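# Move lid from park LP1 onto plate C15

## Task

Take the lid sitting at lid park LP1 and seat it completely on culture plate C15 in nest N1. Plate C15 must not move from its starting spot. The lid has to stay seated on its own once the grippers let go, since anything held there only by the robot does not count. Finish with the grippers open and the arms backed away.

## Robot and tools

Robot: two arms, left_arm and right_arm, each with a parallel two-finger gripper. The fingers point along the gripper's own +z axis and close along its y axis. The reported hand position is the point between the finger pads, roughly 1 cm short of the fingertips. The idle arm may be parked out of the way.

World frame: one shared frame for both arms. Its origin is on the table surface midway between the arms. +x points out over the table, +z points up, and left_arm sits toward +y. The arm names do not tell you which side of an image an arm appears on. Each result gives, per arm, end_effector_position (metres) and end_effector_quat_wxyz in this frame. These readings can be a little off, more so at long reach.

Row layout (shared by execute_actions and move): 14 numbers, each in [-1, 1]. The first seven are for left_arm: dx, dy, dz, rx, ry, rz, opening. The next seven are the same for right_arm. Always send all 14, even if one arm stays still. dx..rz are an offset, not a pose: a displacement in that gripper's own axes, measured from its measured pose at the start of the action. Scale: 1.0 = 0.6 m for dx, dy, dz and 180 degrees for the rotation. rx, ry, rz form one rotation vector. opening is absolute, not an offset: +1 = fully open (0.094 m), -1 = closed.

execute_actions(actions): actions is a list of actions, run one after another. Each action is a list of up to 15 rows, and each row lasts one control step (1/30 s). If fewer than 15 rows are given, the last row is repeated to fill the action. Every row is measured from the start pose of that action, not from the row before it. For the first action in a call, the start pose is the last one reported in a result. An empty list changes nothing and just returns the current state and images.

move(target, speed, blocking): target is one 14-number row as above, an offset from the pose in the most recent result that reported one. Each gripper travels in a straight line toward its goal, and both paths finish at the same time, taking 0.5 to 10 s. A move that would need longer is cut off at 10 s, short of the goal. speed is the top path speed in m/s, from 0.002 to 0.5 (default 0.25). Turning is capped at twice that value in rad/s. The opening is applied when the move begins. Moves do not steer around obstacles or the other arm, and grippers may lag, drift or overshoot the speed, especially with a nearly straight arm. Faster contact hits harder, and aiming further past a surface presses harder. With blocking=false the call returns after 0.5 s while the arm keeps going. Poll it with wait(0). Other moves and action rows are refused until a result shows the move has ended, or until you call wait or stop. The result adds a 'move:' line giving how it ended (done, off_target, moving, held, fault) and which limits acted (paced = the sent pose was clipped; held = a safety check blocked some steps, after which the arm may jump faster than speed). It also gives each gripper's remaining distance to its target.

wait(seconds): 0 to 10. Lets time run while each arm keeps its last command. It returns early if a running move finishes.

stop(): brakes a running move. The arm needs some distance to stop, more when fast. The fingers are not braked.

zoom_image(camera, region): a closer crop of that camera's latest image. region = [x0, y0, x1, y1] in pixels, with the origin at the top-left, at most 504 x 504 in size. Cameras: cam_head_left, cam_head_right, cam_high, cam_low (896x504 each), cam_left_wrist, cam_right_wrist (504x504 fisheye). Calibration lines give K, distortion and T_world_to_cam per camera. Actual cameras may differ slightly, and a result lists any camera whose numbers changed.

finished_scene(scene): give the number of the current scene. It ends that scene for good and reports whether the goal was met. Call it only once the lid rests on the plate by itself and the grippers are open and clear.

Controller behaviour: each step, the commanded pose is clipped to within 70 mm and 16 degrees of the measured pose. Damped inverse kinematics favours position over orientation. A distant goal therefore takes several actions, and after an action the arm travels at most to its last clipped pose. 'Hand target' lines show where each gripper is currently being driven. Arms tend to settle a centimetre or more low, and repeated zero offsets let them keep sinking. To hold an arm steady, send in the first call of a reply the offset back to its desired pose, then zeros in later calls, aiming higher if it still sags. 'pose unreachable' means a clearance check altered or blocked that arm's command. Step readings list positions at some steps, and HELD marks steps where an arm's command was held back. Joint limits (rad): waist -2.618..3.054, shoulder 0..3.142, elbow 0..3.142, wrist pitch -1.571..1.571, wrist yaw -1.571..1.571, wrist roll -2.094..2.094. Elbows stop just before full extension.

Gripping: grip_measured is the finger opening on the command scale. The last joint value gives it in metres, and each gripper has a fixed error of about 1 mm. To hold, command about 0.03 below grip_measured for a firm grip, or less for a lighter one. Pad force tops out around 50-62 N, less on parts thinner than about 2 mm. The first contact can spike. Brief external tugs on held parts or pushes on loose items can occur.

Heat: carrying load warms motors. MOTOR HOT appears from 75 °C. At 90 °C that arm is halted for 10 s. At 100 °C its motors and gripper stop holding and the arm drops. Such stops show as OVER-TEMPERATURE FAULT lines.

Avoid: arms striking or pressing each other, knocking anything off the table, dropping the lid, slamming or shoving hard, and moving plate C15. Quick, smooth motion with little effort is preferred.

Each tool is called after "Request:" as name(argument=value, ...) on one line, values as JSON.

## Session

Request:
execute_actions(actions=[])

Scene clock: 0.00 s.
left_arm: end_effector_position=(+0.2477, +0.5197, +0.2354) grip_measured=+1.000 end_effector_quat_wxyz=(+0.532, -0.448, +0.660, -0.283) | right_arm: end_effector_position=(+0.5377, -0.1772, +0.3885) grip_measured=+1.000 end_effector_quat_wxyz=(+0.580, -0.609, +0.441, -0.313)
Joint positions: left_arm=[ 1.525  1.15   0.803 -0.414  1.162 -0.367  0.094] | right_arm=[ 0.017  1.565  1.48  -0.052 -0.262 -1.475  0.094]
Joint velocities: left_arm=[-0.002 -0.007 -0.017  0.022 -0.037 -0.007  0.   ] | right_arm=[-0.017  0.007 -0.007  0.022 -0.022 -0.051  0.   ]
Hand target (left_arm): +0.249, +0.519, +0.246; +0.545, -0.430, +0.665, -0.276
Hand target (right_arm): +0.535, -0.177, +0.397; +0.587, -0.604, +0.439, -0.314
camera_calibration (this result's frames):
cam_left_wrist: T_world_to_cam=[[0.253541, -0.537308, 0.804374, 0.0222577], [-0.679838, -0.690525, -0.246973, 0.593661], [0.688141, -0.484226, -0.540359, 0.316608], [0, 0, 0, 1]] pos_world=[0.180079, 0.575207, 0.299797]
cam_right_wrist: T_world_to_cam=[[0.177416, -0.0473292, 0.982997, -0.483005], [-0.307545, -0.951484, 0.0096955, 0.0140621], [0.934847, -0.304036, -0.183365, -0.361997], [0, 0, 0, 1]] pos_world=[0.428429, -0.11954, 0.408279]

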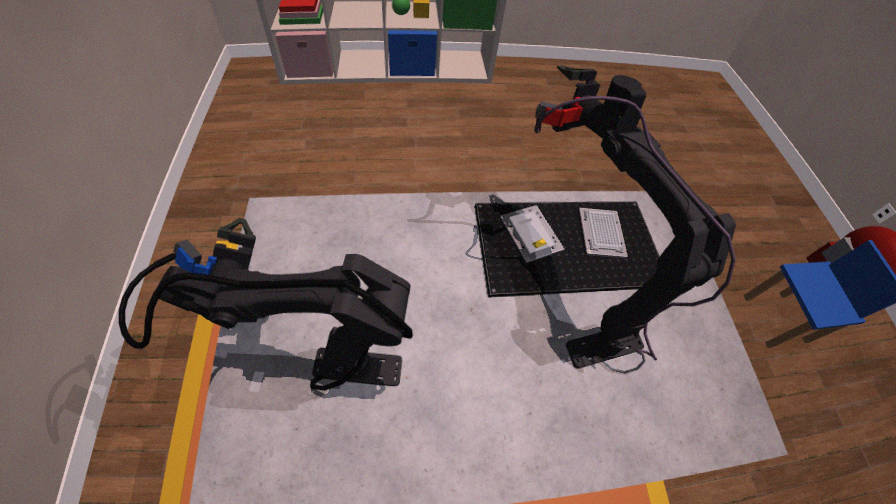

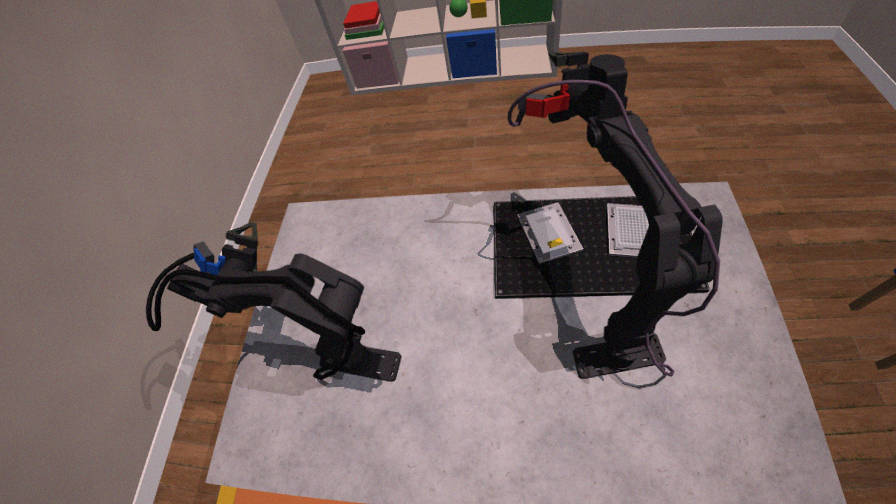

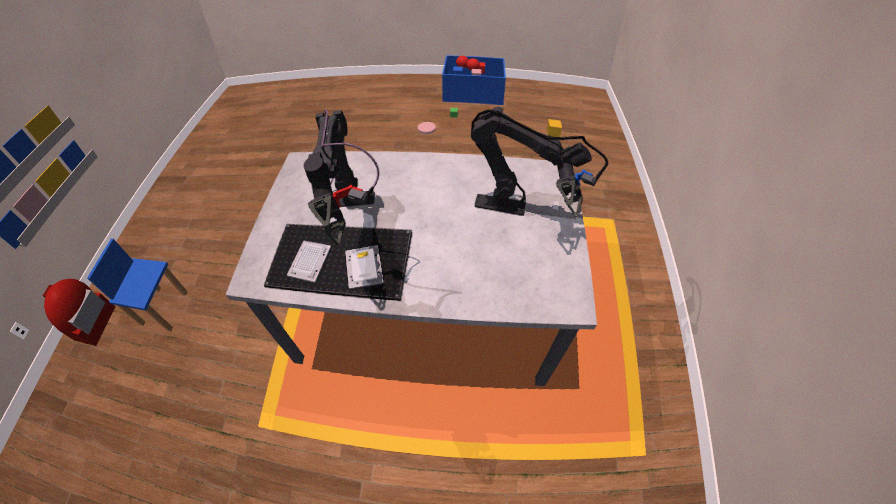

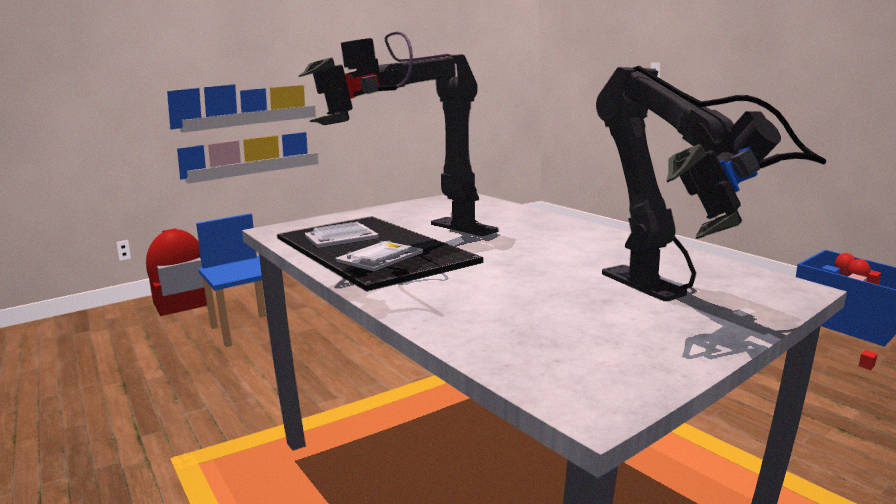

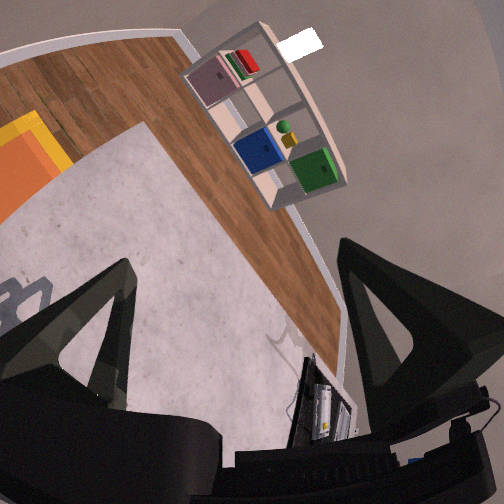

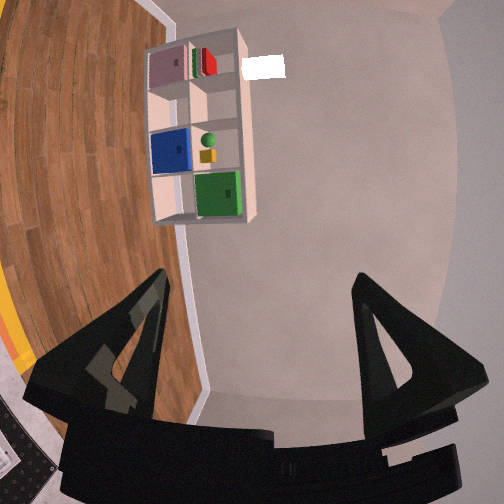

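Request:
zoom_image(camera="cam_head_left", region=[490, 195, 580, 275])

Request:
zoom_image(camera="cam_head_left", region=[565, 195, 655, 275])

Request:
zoom_image(camera="cam_high", region=[260, 215, 420, 305])

Request:
zoom_image(camera="cam_head_right", region=[505, 190, 595, 270])

Region (490, 195, 580, 275) of cam_head_left's 896x504 image, scaled by 5.600, with more detail than that image has.

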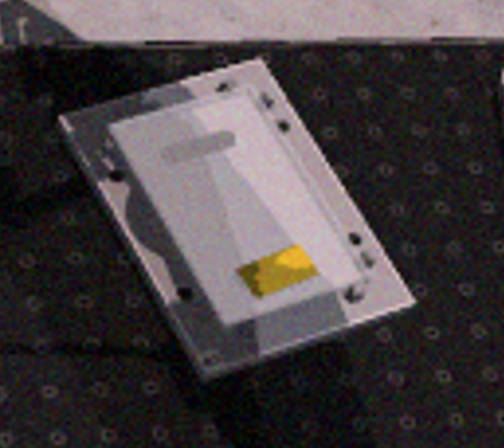

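Region (565, 195, 655, 275) of cam_head_left's 896x504 image, scaled by 5.600, with more detail than that image has.

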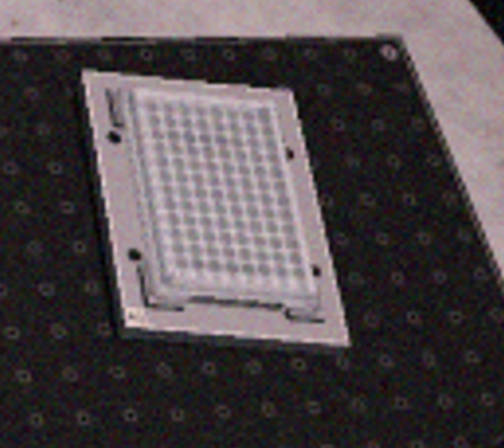

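Region (260, 215, 420, 305) of cam_high's 896x504 image, scaled by 3.150, with more detail than that image has; it fills the top 284 rows of this view, and the rest is white.

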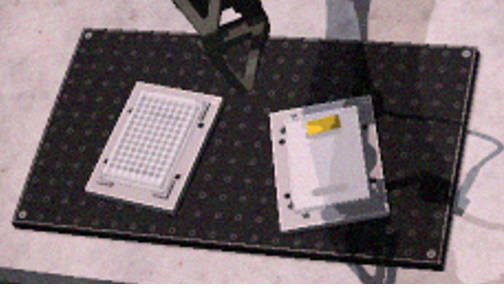

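Region (505, 190, 595, 270) of cam_head_right's 896x504 image, scaled by 5.600, with more detail than that image has.

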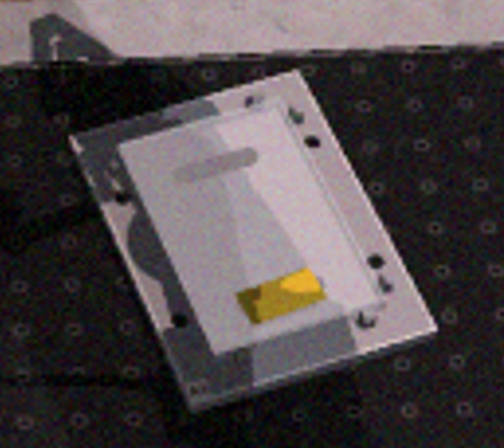

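Request:
move(target=[-0.0070,-0.0162,-0.0029,0.0060,-0.0025,0.0137,1,-0.0561,0.4632,-0.1948,-0.3029,0.3991,0.4059,1], speed=0.4)

Scene clock: 4.60 s.
left_arm: end_effector_position=(+0.2475, +0.5202, +0.2350) grip_measured=+1.000 end_effector_quat_wxyz=(+0.532, -0.449, +0.661, -0.281) | right_arm: end_effector_position=(+0.3702, -0.1741, +0.1338) grip_measured=+1.000 end_effector_quat_wxyz=(+0.002, -0.163, +0.987, +0.002)
Joint positions: left_arm=[ 1.525  1.15   0.803 -0.414  1.158 -0.367  0.094] | right_arm=[ 0.244  1.88   1.688 -1.374 -0.003  0.084  0.094]
Joint velocities: left_arm=[-0.012  0.002  0.002  0.066 -0.095  0.007  0.   ] | right_arm=[ 0.002 -0.002  0.002 -0.051  0.007  0.095  0.   ]
Hand target (left_arm): +0.249, +0.519, +0.246; +0.545, -0.430, +0.665, -0.276
Hand target (right_arm): +0.370, -0.177, +0.136; -0.002, -0.154, +0.988, +0.006
Off the commanded pose (left_arm): 0.011 m, 3 deg.
Off the commanded pose (right_arm): 0.006 m, 1 deg.
move: off_target (left_arm)
camera_calibration (this result's frames):
cam_left_wrist: T_world_to_cam=[[0.257098, -0.537016, 0.803439, 0.0221018], [-0.678562, -0.692276, -0.245576, 0.594043], [0.68808, -0.482046, -0.542381, 0.316095], [0, 0, 0, 1]] pos_world=[0.179914, 0.575483, 0.29957]
cam_right_wrist: T_world_to_cam=[[0.332513, -0.943023, -0.0119067, -0.283094], [-0.686727, -0.250757, 0.682295, 0.1404], [-0.646406, -0.218696, -0.73098, 0.422349], [0, 0, 0, 1]] pos_world=[0.463558, -0.139393, 0.209564]

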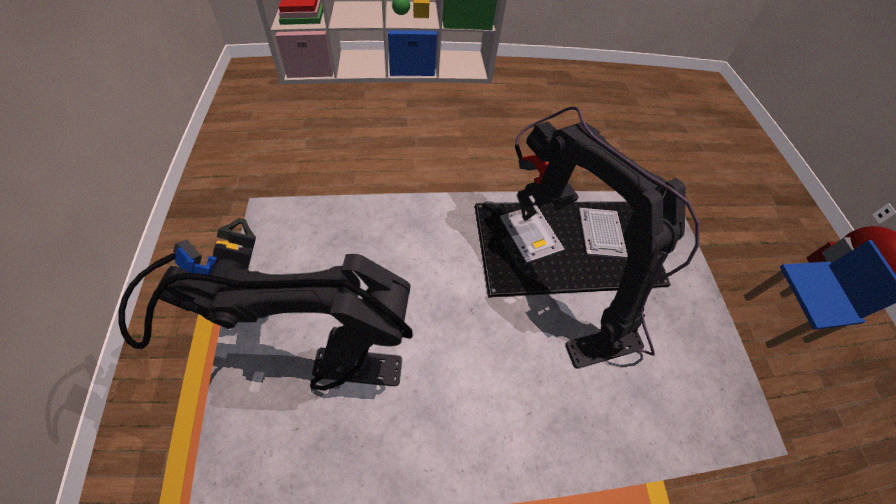

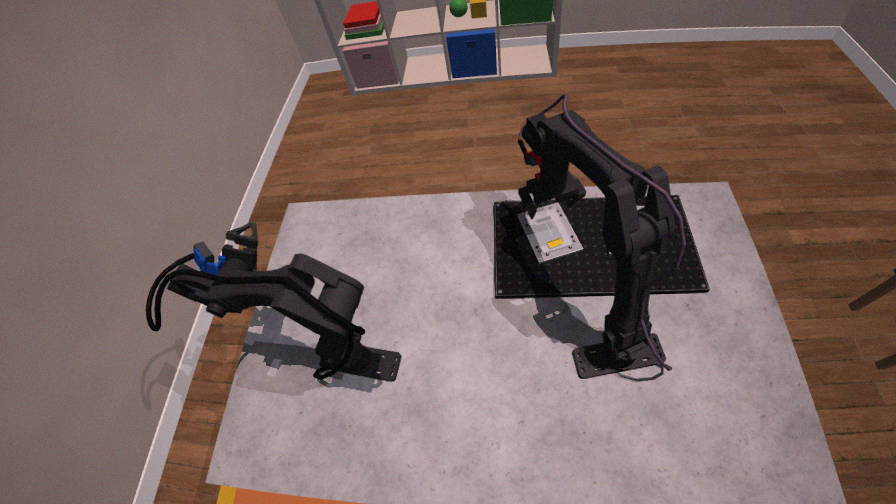

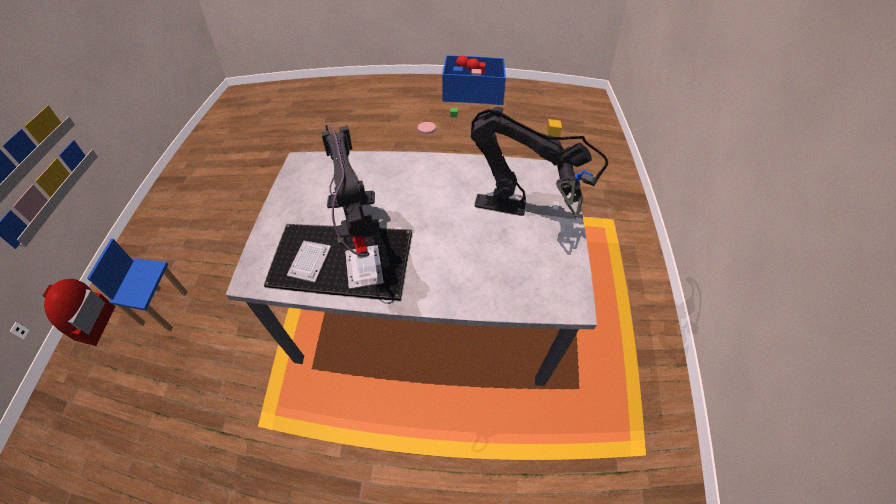

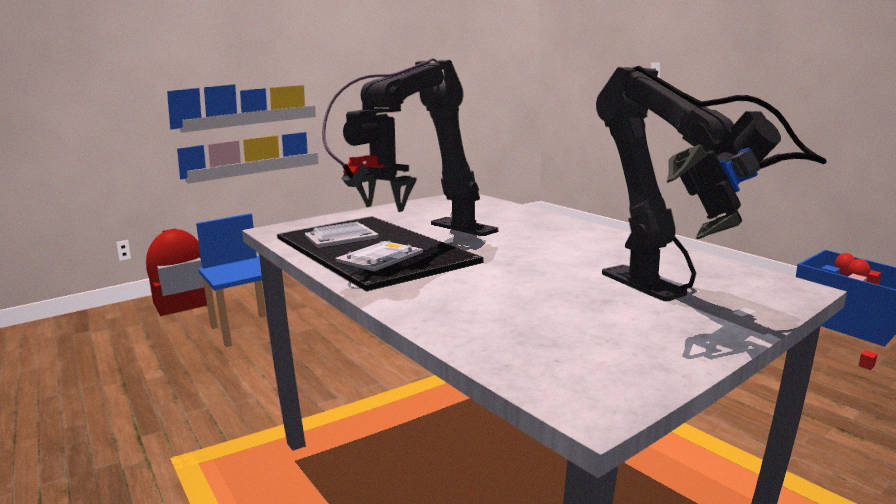

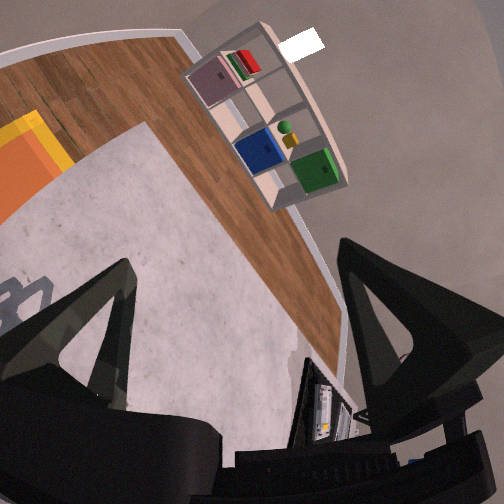

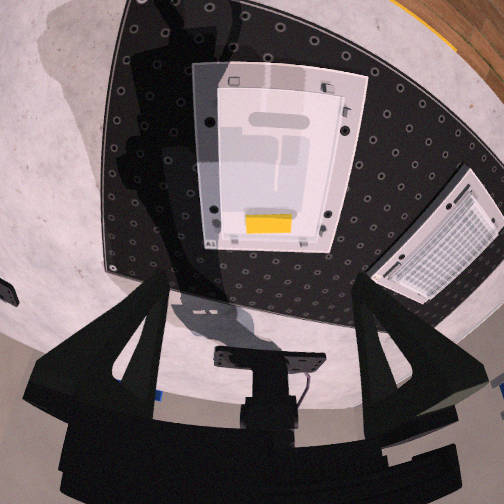

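Request:
zoom_image(camera="cam_right_wrist", region=[185, 55, 265, 135])

Request:
zoom_image(camera="cam_right_wrist", region=[300, 60, 380, 140])

Request:
zoom_image(camera="cam_right_wrist", region=[190, 185, 270, 265])

Request:
zoom_image(camera="cam_right_wrist", region=[270, 185, 350, 265])

Region (185, 55, 265, 135) of cam_right_wrist's 504x504 image, scaled by 6.300, with more detail than that image has.

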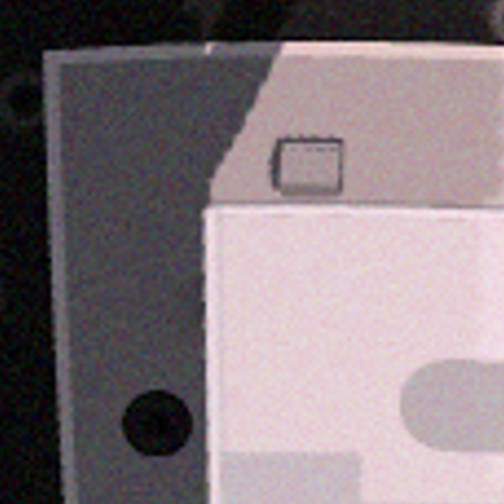

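Region (300, 60, 380, 140) of cam_right_wrist's 504x504 image, scaled by 6.300, with more detail than that image has.

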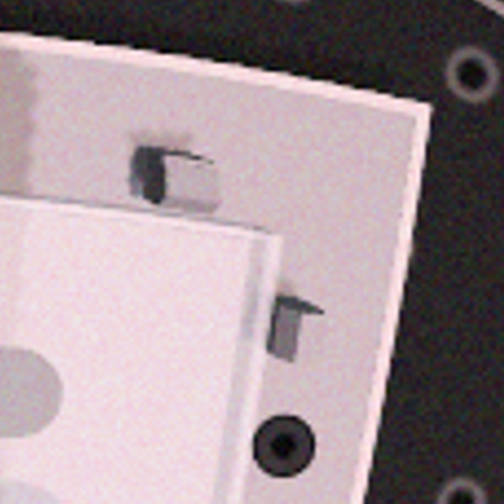

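Region (190, 185, 270, 265) of cam_right_wrist's 504x504 image, scaled by 6.300, with more detail than that image has.

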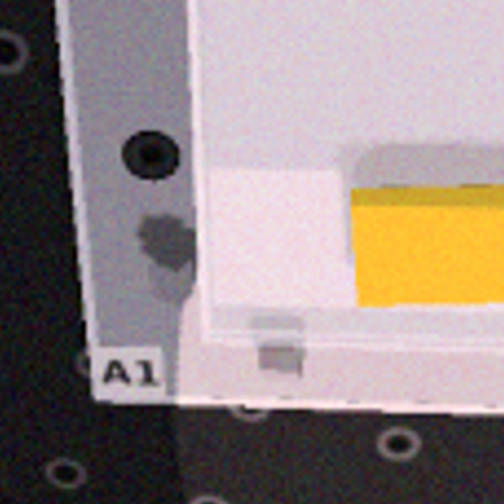

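Region (270, 185, 350, 265) of cam_right_wrist's 504x504 image, scaled by 6.300, with more detail than that image has.

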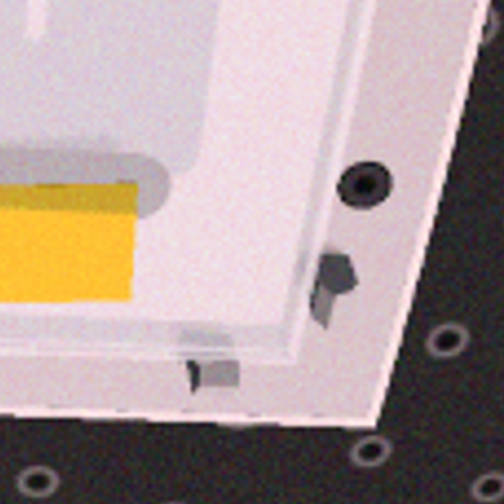

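Request:
zoom_image(camera="cam_right_wrist", region=[130, 255, 210, 335])

Request:
zoom_image(camera="cam_right_wrist", region=[320, 255, 400, 335])

Region (130, 255, 210, 335) of cam_right_wrist's 504x504 image, scaled by 6.300, with more detail than that image has.

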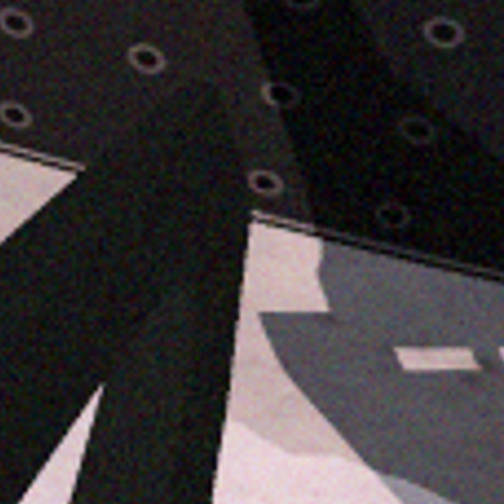

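Region (320, 255, 400, 335) of cam_right_wrist's 504x504 image, scaled by 6.300, with more detail than that image has.

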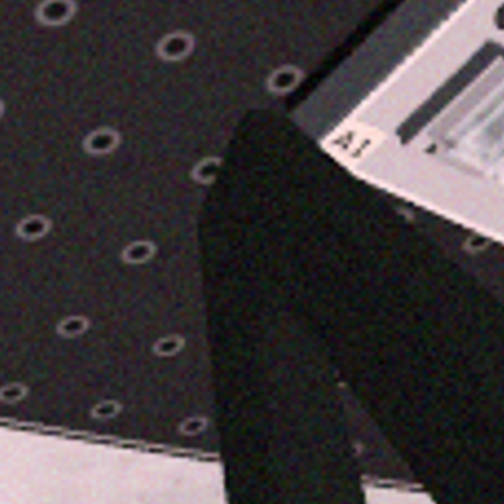

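Request:
move(target=[-0.0070,-0.0162,-0.0029,0.0060,-0.0025,0.0137,1,-0.0214,-0.0267,0.1147,0,0,-0.001,1], speed=0.15)

Scene clock: 9.50 s.
left_arm: end_effector_position=(+0.2474, +0.5205, +0.2347) grip_measured=+1.000 end_effector_quat_wxyz=(+0.531, -0.450, +0.661, -0.280) | right_arm: end_effector_position=(+0.3826, -0.1831, +0.0662) grip_measured=+1.000 end_effector_quat_wxyz=(-0.008, -0.167, +0.986, +0.001)
Joint positions: left_arm=[ 1.525  1.15   0.803 -0.414  1.156 -0.367  0.094] | right_arm=[ 0.206  1.952  1.515 -1.151 -0.005  0.038  0.094]
Joint velocities: left_arm=[-0.017 -0.012 -0.032 -0.022 -0.022  0.066  0.   ] | right_arm=[-0.002  0.017  0.002  0.022 -0.022  0.007  0.   ]
Hand target (left_arm): +0.249, +0.519, +0.246; +0.544, -0.431, +0.665, -0.274
Hand target (right_arm): +0.388, -0.185, +0.065; +0.002, -0.165, +0.986, +0.002
Off the commanded pose (left_arm): 0.011 m, 3 deg.
Off the commanded pose (right_arm): 0.006 m, 1 deg.
move: off_target (left_arm)
camera_calibration (this result's frames):
cam_left_wrist: T_world_to_cam=[[0.259231, -0.536835, 0.802874, 0.0220072], [-0.677793, -0.693325, -0.244741, 0.594272], [0.688038, -0.480738, -0.543594, 0.315787], [0, 0, 0, 1]] pos_world=[0.179814, 0.575649, 0.299434]
cam_right_wrist: T_world_to_cam=[[0.340157, -0.940278, -0.0130433, -0.298811], [-0.67079, -0.252341, 0.697399, 0.185403], [-0.65904, -0.228476, -0.716565, 0.381082], [0, 0, 0, 1]] pos_world=[0.477157, -0.147113, 0.139873]

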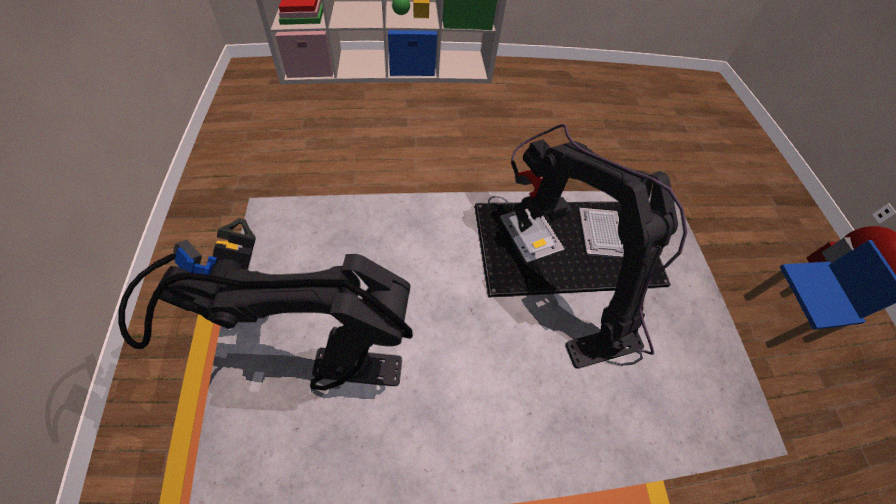

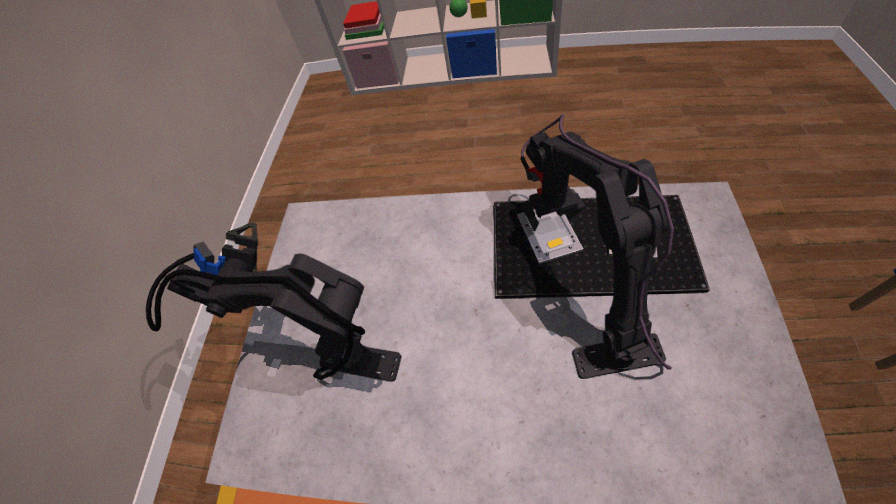

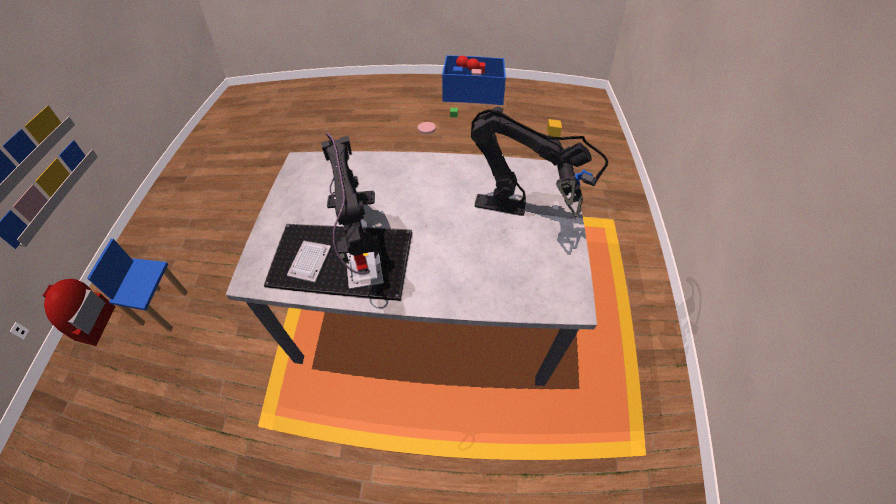

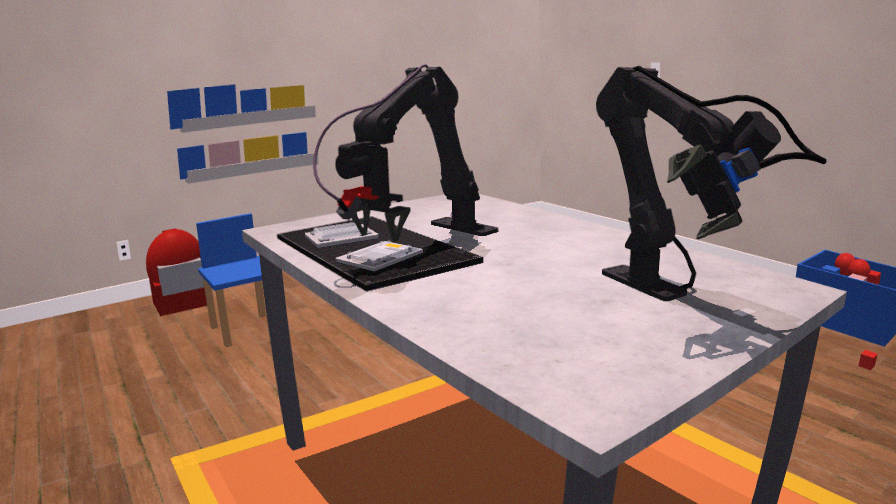

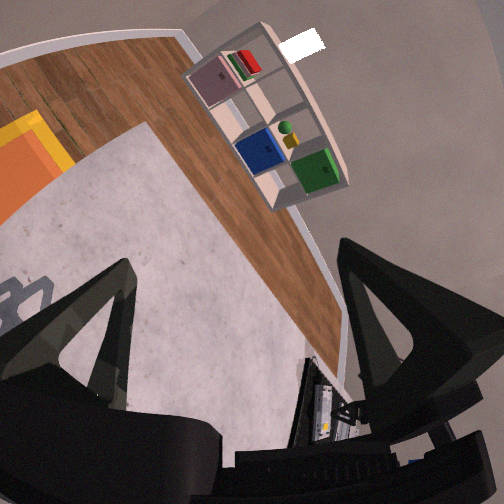

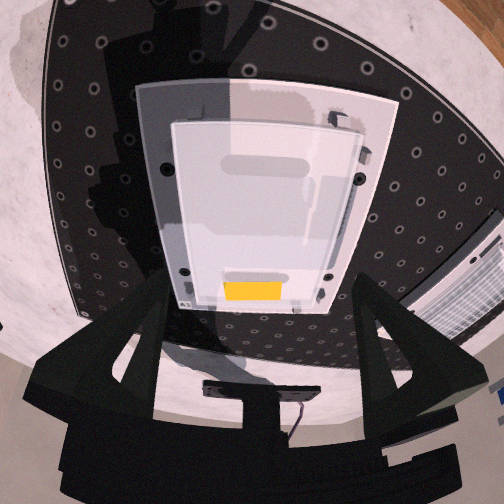

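Request:
zoom_image(camera="cam_right_wrist", region=[130, 80, 210, 160])

Request:
zoom_image(camera="cam_right_wrist", region=[325, 90, 405, 170])

Request:
zoom_image(camera="cam_right_wrist", region=[160, 250, 240, 330])

Request:
zoom_image(camera="cam_right_wrist", region=[285, 250, 365, 330])

Region (130, 80, 210, 160) of cam_right_wrist's 504x504 image, scaled by 6.300, with more detail than that image has.

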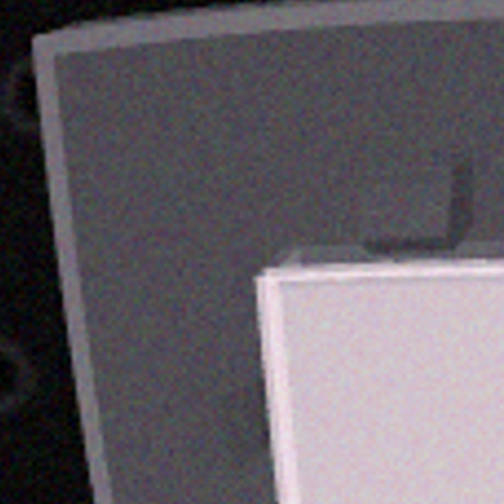

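Region (325, 90, 405, 170) of cam_right_wrist's 504x504 image, scaled by 6.300, with more detail than that image has.

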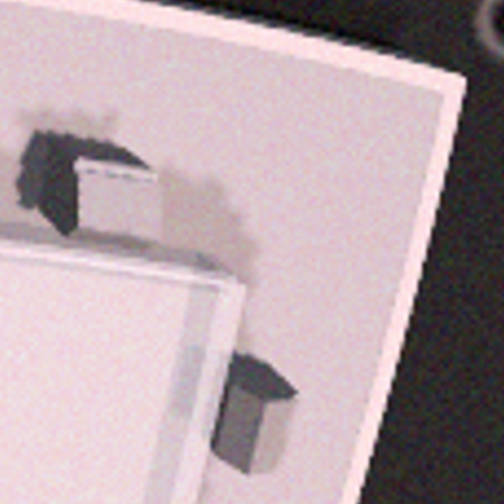

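Region (160, 250, 240, 330) of cam_right_wrist's 504x504 image, scaled by 6.300, with more detail than that image has.

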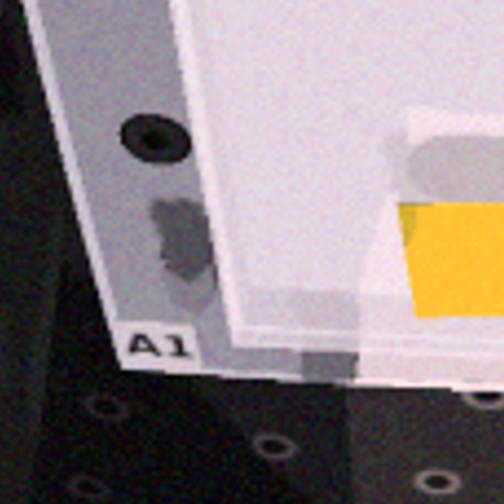

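Region (285, 250, 365, 330) of cam_right_wrist's 504x504 image, scaled by 6.300, with more detail than that image has.

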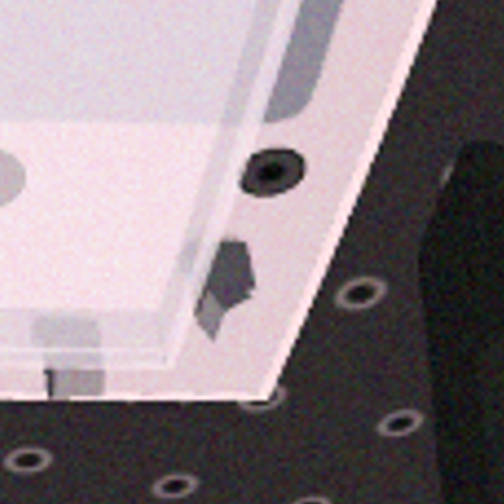

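Request:
move(target=[-0.0070,-0.0162,-0.0029,0.0060,-0.0025,0.0137,1,-0.0152,0.0005,0.0570,0,-0.0019,0.0083,1], speed=0.06)

Scene clock: 12.43 s.
left_arm: end_effector_position=(+0.2473, +0.5208, +0.2345) grip_measured=+1.000 end_effector_quat_wxyz=(+0.531, -0.451, +0.661, -0.280) | right_arm: end_effector_position=(+0.3881, -0.1810, +0.0356) grip_measured=+1.000 end_effector_quat_wxyz=(-0.012, -0.157, +0.987, -0.000)
Joint positions: left_arm=[ 1.525  1.15   0.803 -0.414  1.154 -0.367  0.094] | right_arm=[ 0.206  2.008  1.471 -1.056 -0.005  0.058  0.094]
Joint velocities: left_arm=[ 0.012 -0.017 -0.007 -0.066 -0.066  0.007  0.   ] | right_arm=[-0.007 -0.032 -0.002 -0.007  0.051 -0.022  0.   ]
Hand target (left_arm): +0.249, +0.520, +0.245; +0.544, -0.432, +0.665, -0.273
Hand target (right_arm): +0.391, -0.180, +0.032; -0.006, -0.154, +0.988, +0.001
Off the commanded pose (left_arm): 0.011 m, 3 deg.
Off the commanded pose (right_arm): 0.005 m, 1 deg.
move: off_target (left_arm)
camera_calibration (this result's frames):
cam_left_wrist: T_world_to_cam=[[0.261363, -0.536651, 0.802306, 0.0219117], [-0.67702, -0.694373, -0.243906, 0.5945], [0.687992, -0.479429, -0.544807, 0.31548], [0, 0, 0, 1]] pos_world=[0.179714, 0.575814, 0.299298]
cam_right_wrist: T_world_to_cam=[[0.321366, -0.946874, -0.0124119, -0.292977], [-0.671456, -0.237094, 0.702092, 0.213788], [-0.667735, -0.217295, -0.711978, 0.368451], [0, 0, 0, 1]] pos_world=[0.48373, -0.146662, 0.108593]

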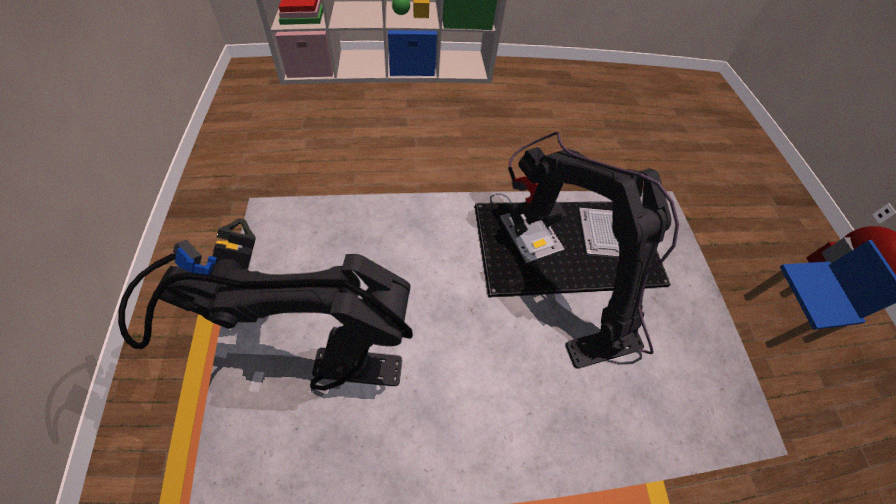

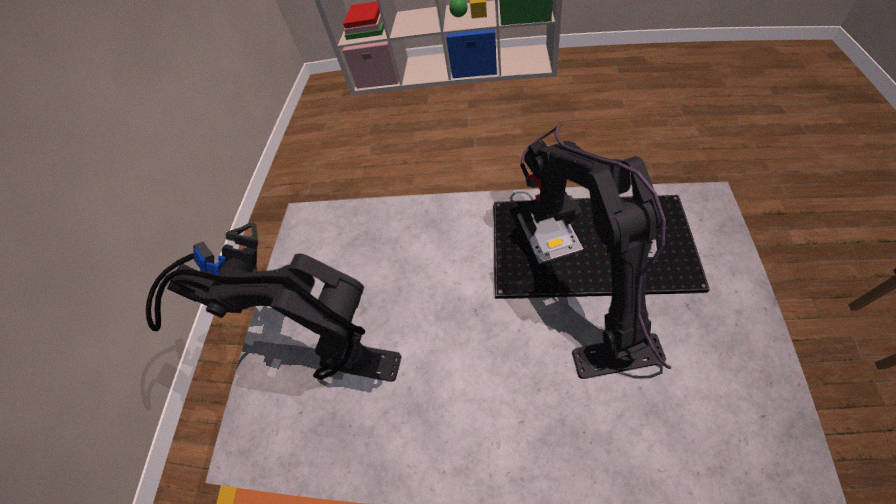

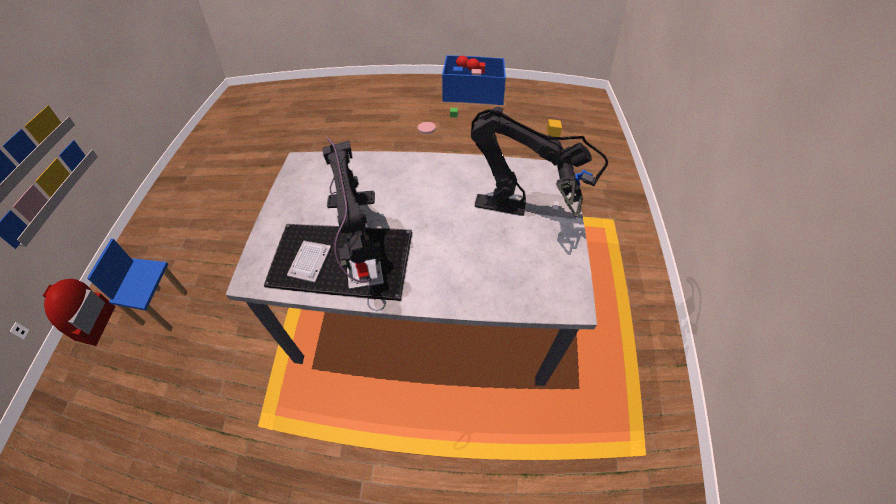

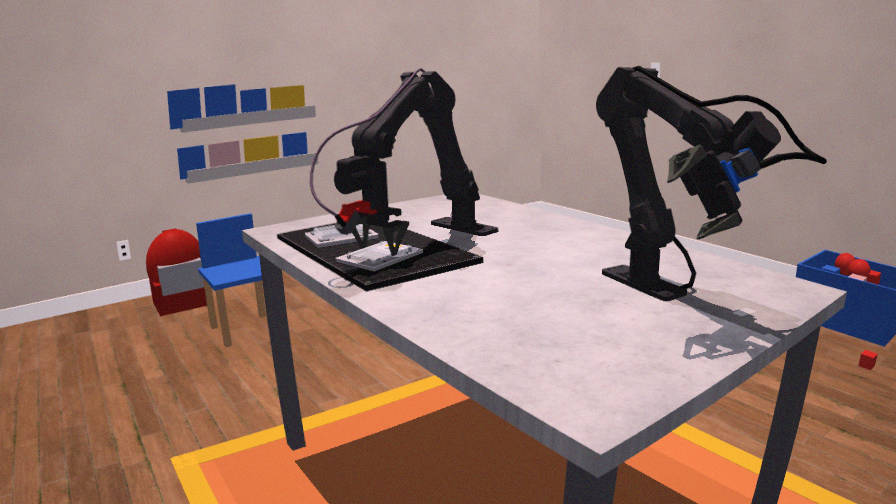

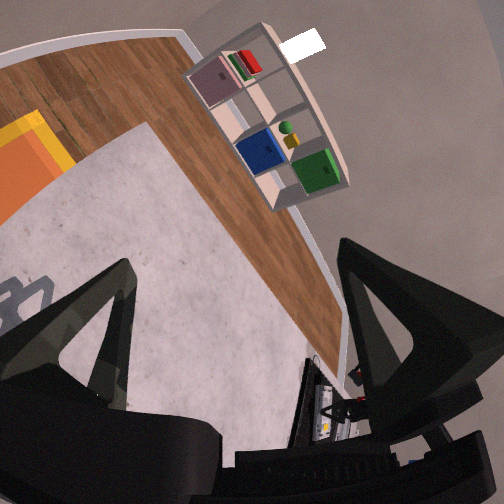

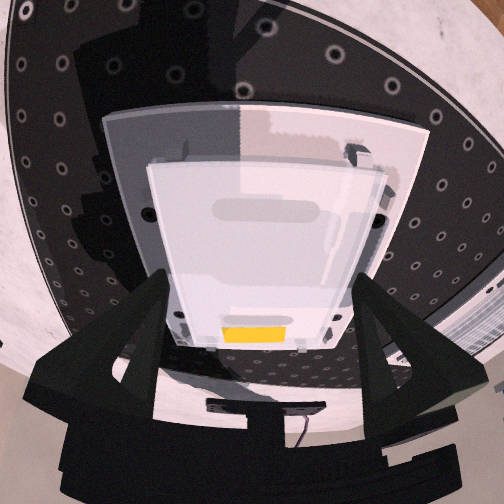

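Request:
zoom_image(camera="cam_low", region=[330, 215, 430, 280])

Request:
zoom_image(camera="cam_right_wrist", region=[135, 240, 215, 320])

Request:
zoom_image(camera="cam_right_wrist", region=[310, 240, 390, 320])

Request:
zoom_image(camera="cam_right_wrist", region=[120, 130, 200, 210])

Request:
zoom_image(camera="cam_right_wrist", region=[340, 135, 420, 215])

Request:
zoom_image(camera="cam_right_wrist", region=[165, 300, 345, 370])

Region (330, 215, 430, 280) of cam_low's 896x504 image, scaled by 5.040, with more detail than that image has; it fills the top 328 rows of this view, and the rest is white.

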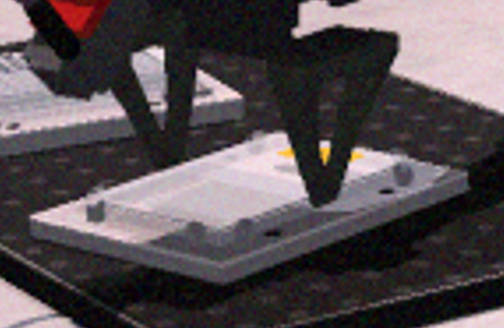

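Region (135, 240, 215, 320) of cam_right_wrist's 504x504 image, scaled by 6.300, with more detail than that image has.

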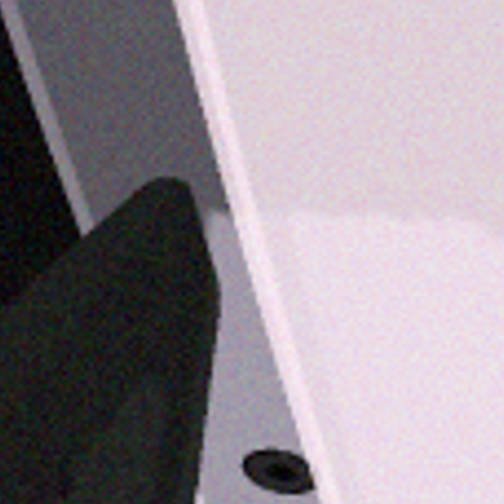

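Region (310, 240, 390, 320) of cam_right_wrist's 504x504 image, scaled by 6.300, with more detail than that image has.

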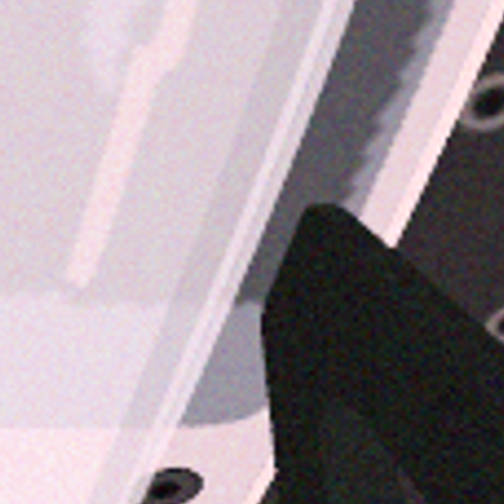

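Region (120, 130, 200, 210) of cam_right_wrist's 504x504 image, scaled by 6.300, with more detail than that image has.

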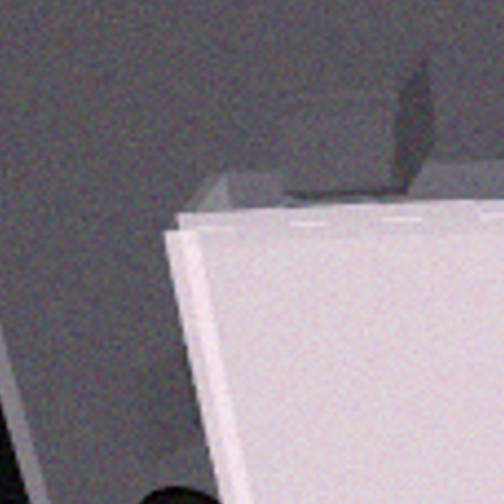

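Region (340, 135, 420, 215) of cam_right_wrist's 504x504 image, scaled by 6.300, with more detail than that image has.

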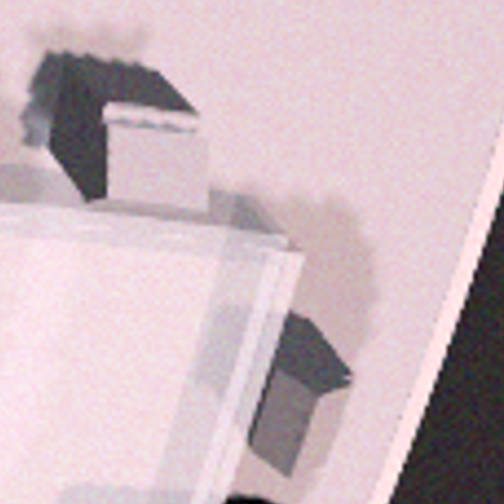

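Region (165, 300, 345, 370) of cam_right_wrist's 504x504 image, scaled by 2.800, with more detail than that image has.

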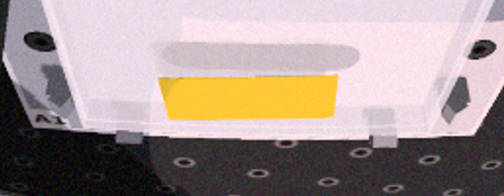

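Request:
zoom_image(camera="cam_low", region=[370, 238, 420, 270])

Request:
zoom_image(camera="cam_head_left", region=[495, 200, 555, 250])

Region (370, 238, 420, 270) of cam_low's 896x504 image, scaled by 10.080, with more detail than that image has; it fills the top 323 rows of this view, and the rest is white.

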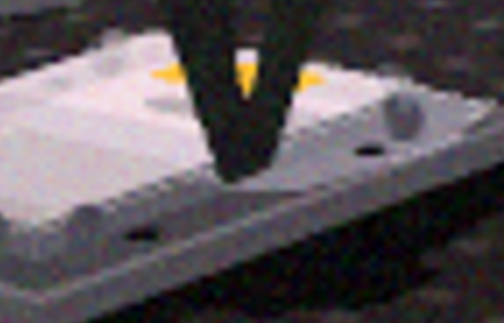

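Region (495, 200, 555, 250) of cam_head_left's 896x504 image, scaled by 8.400, with more detail than that image has.

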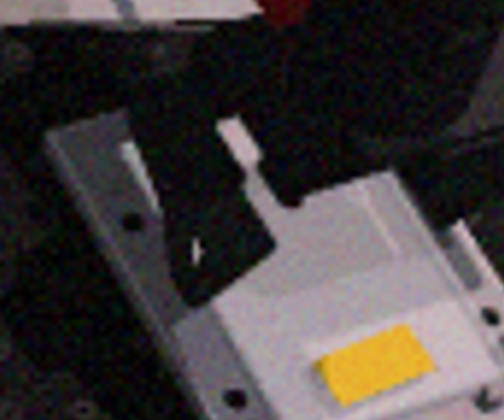

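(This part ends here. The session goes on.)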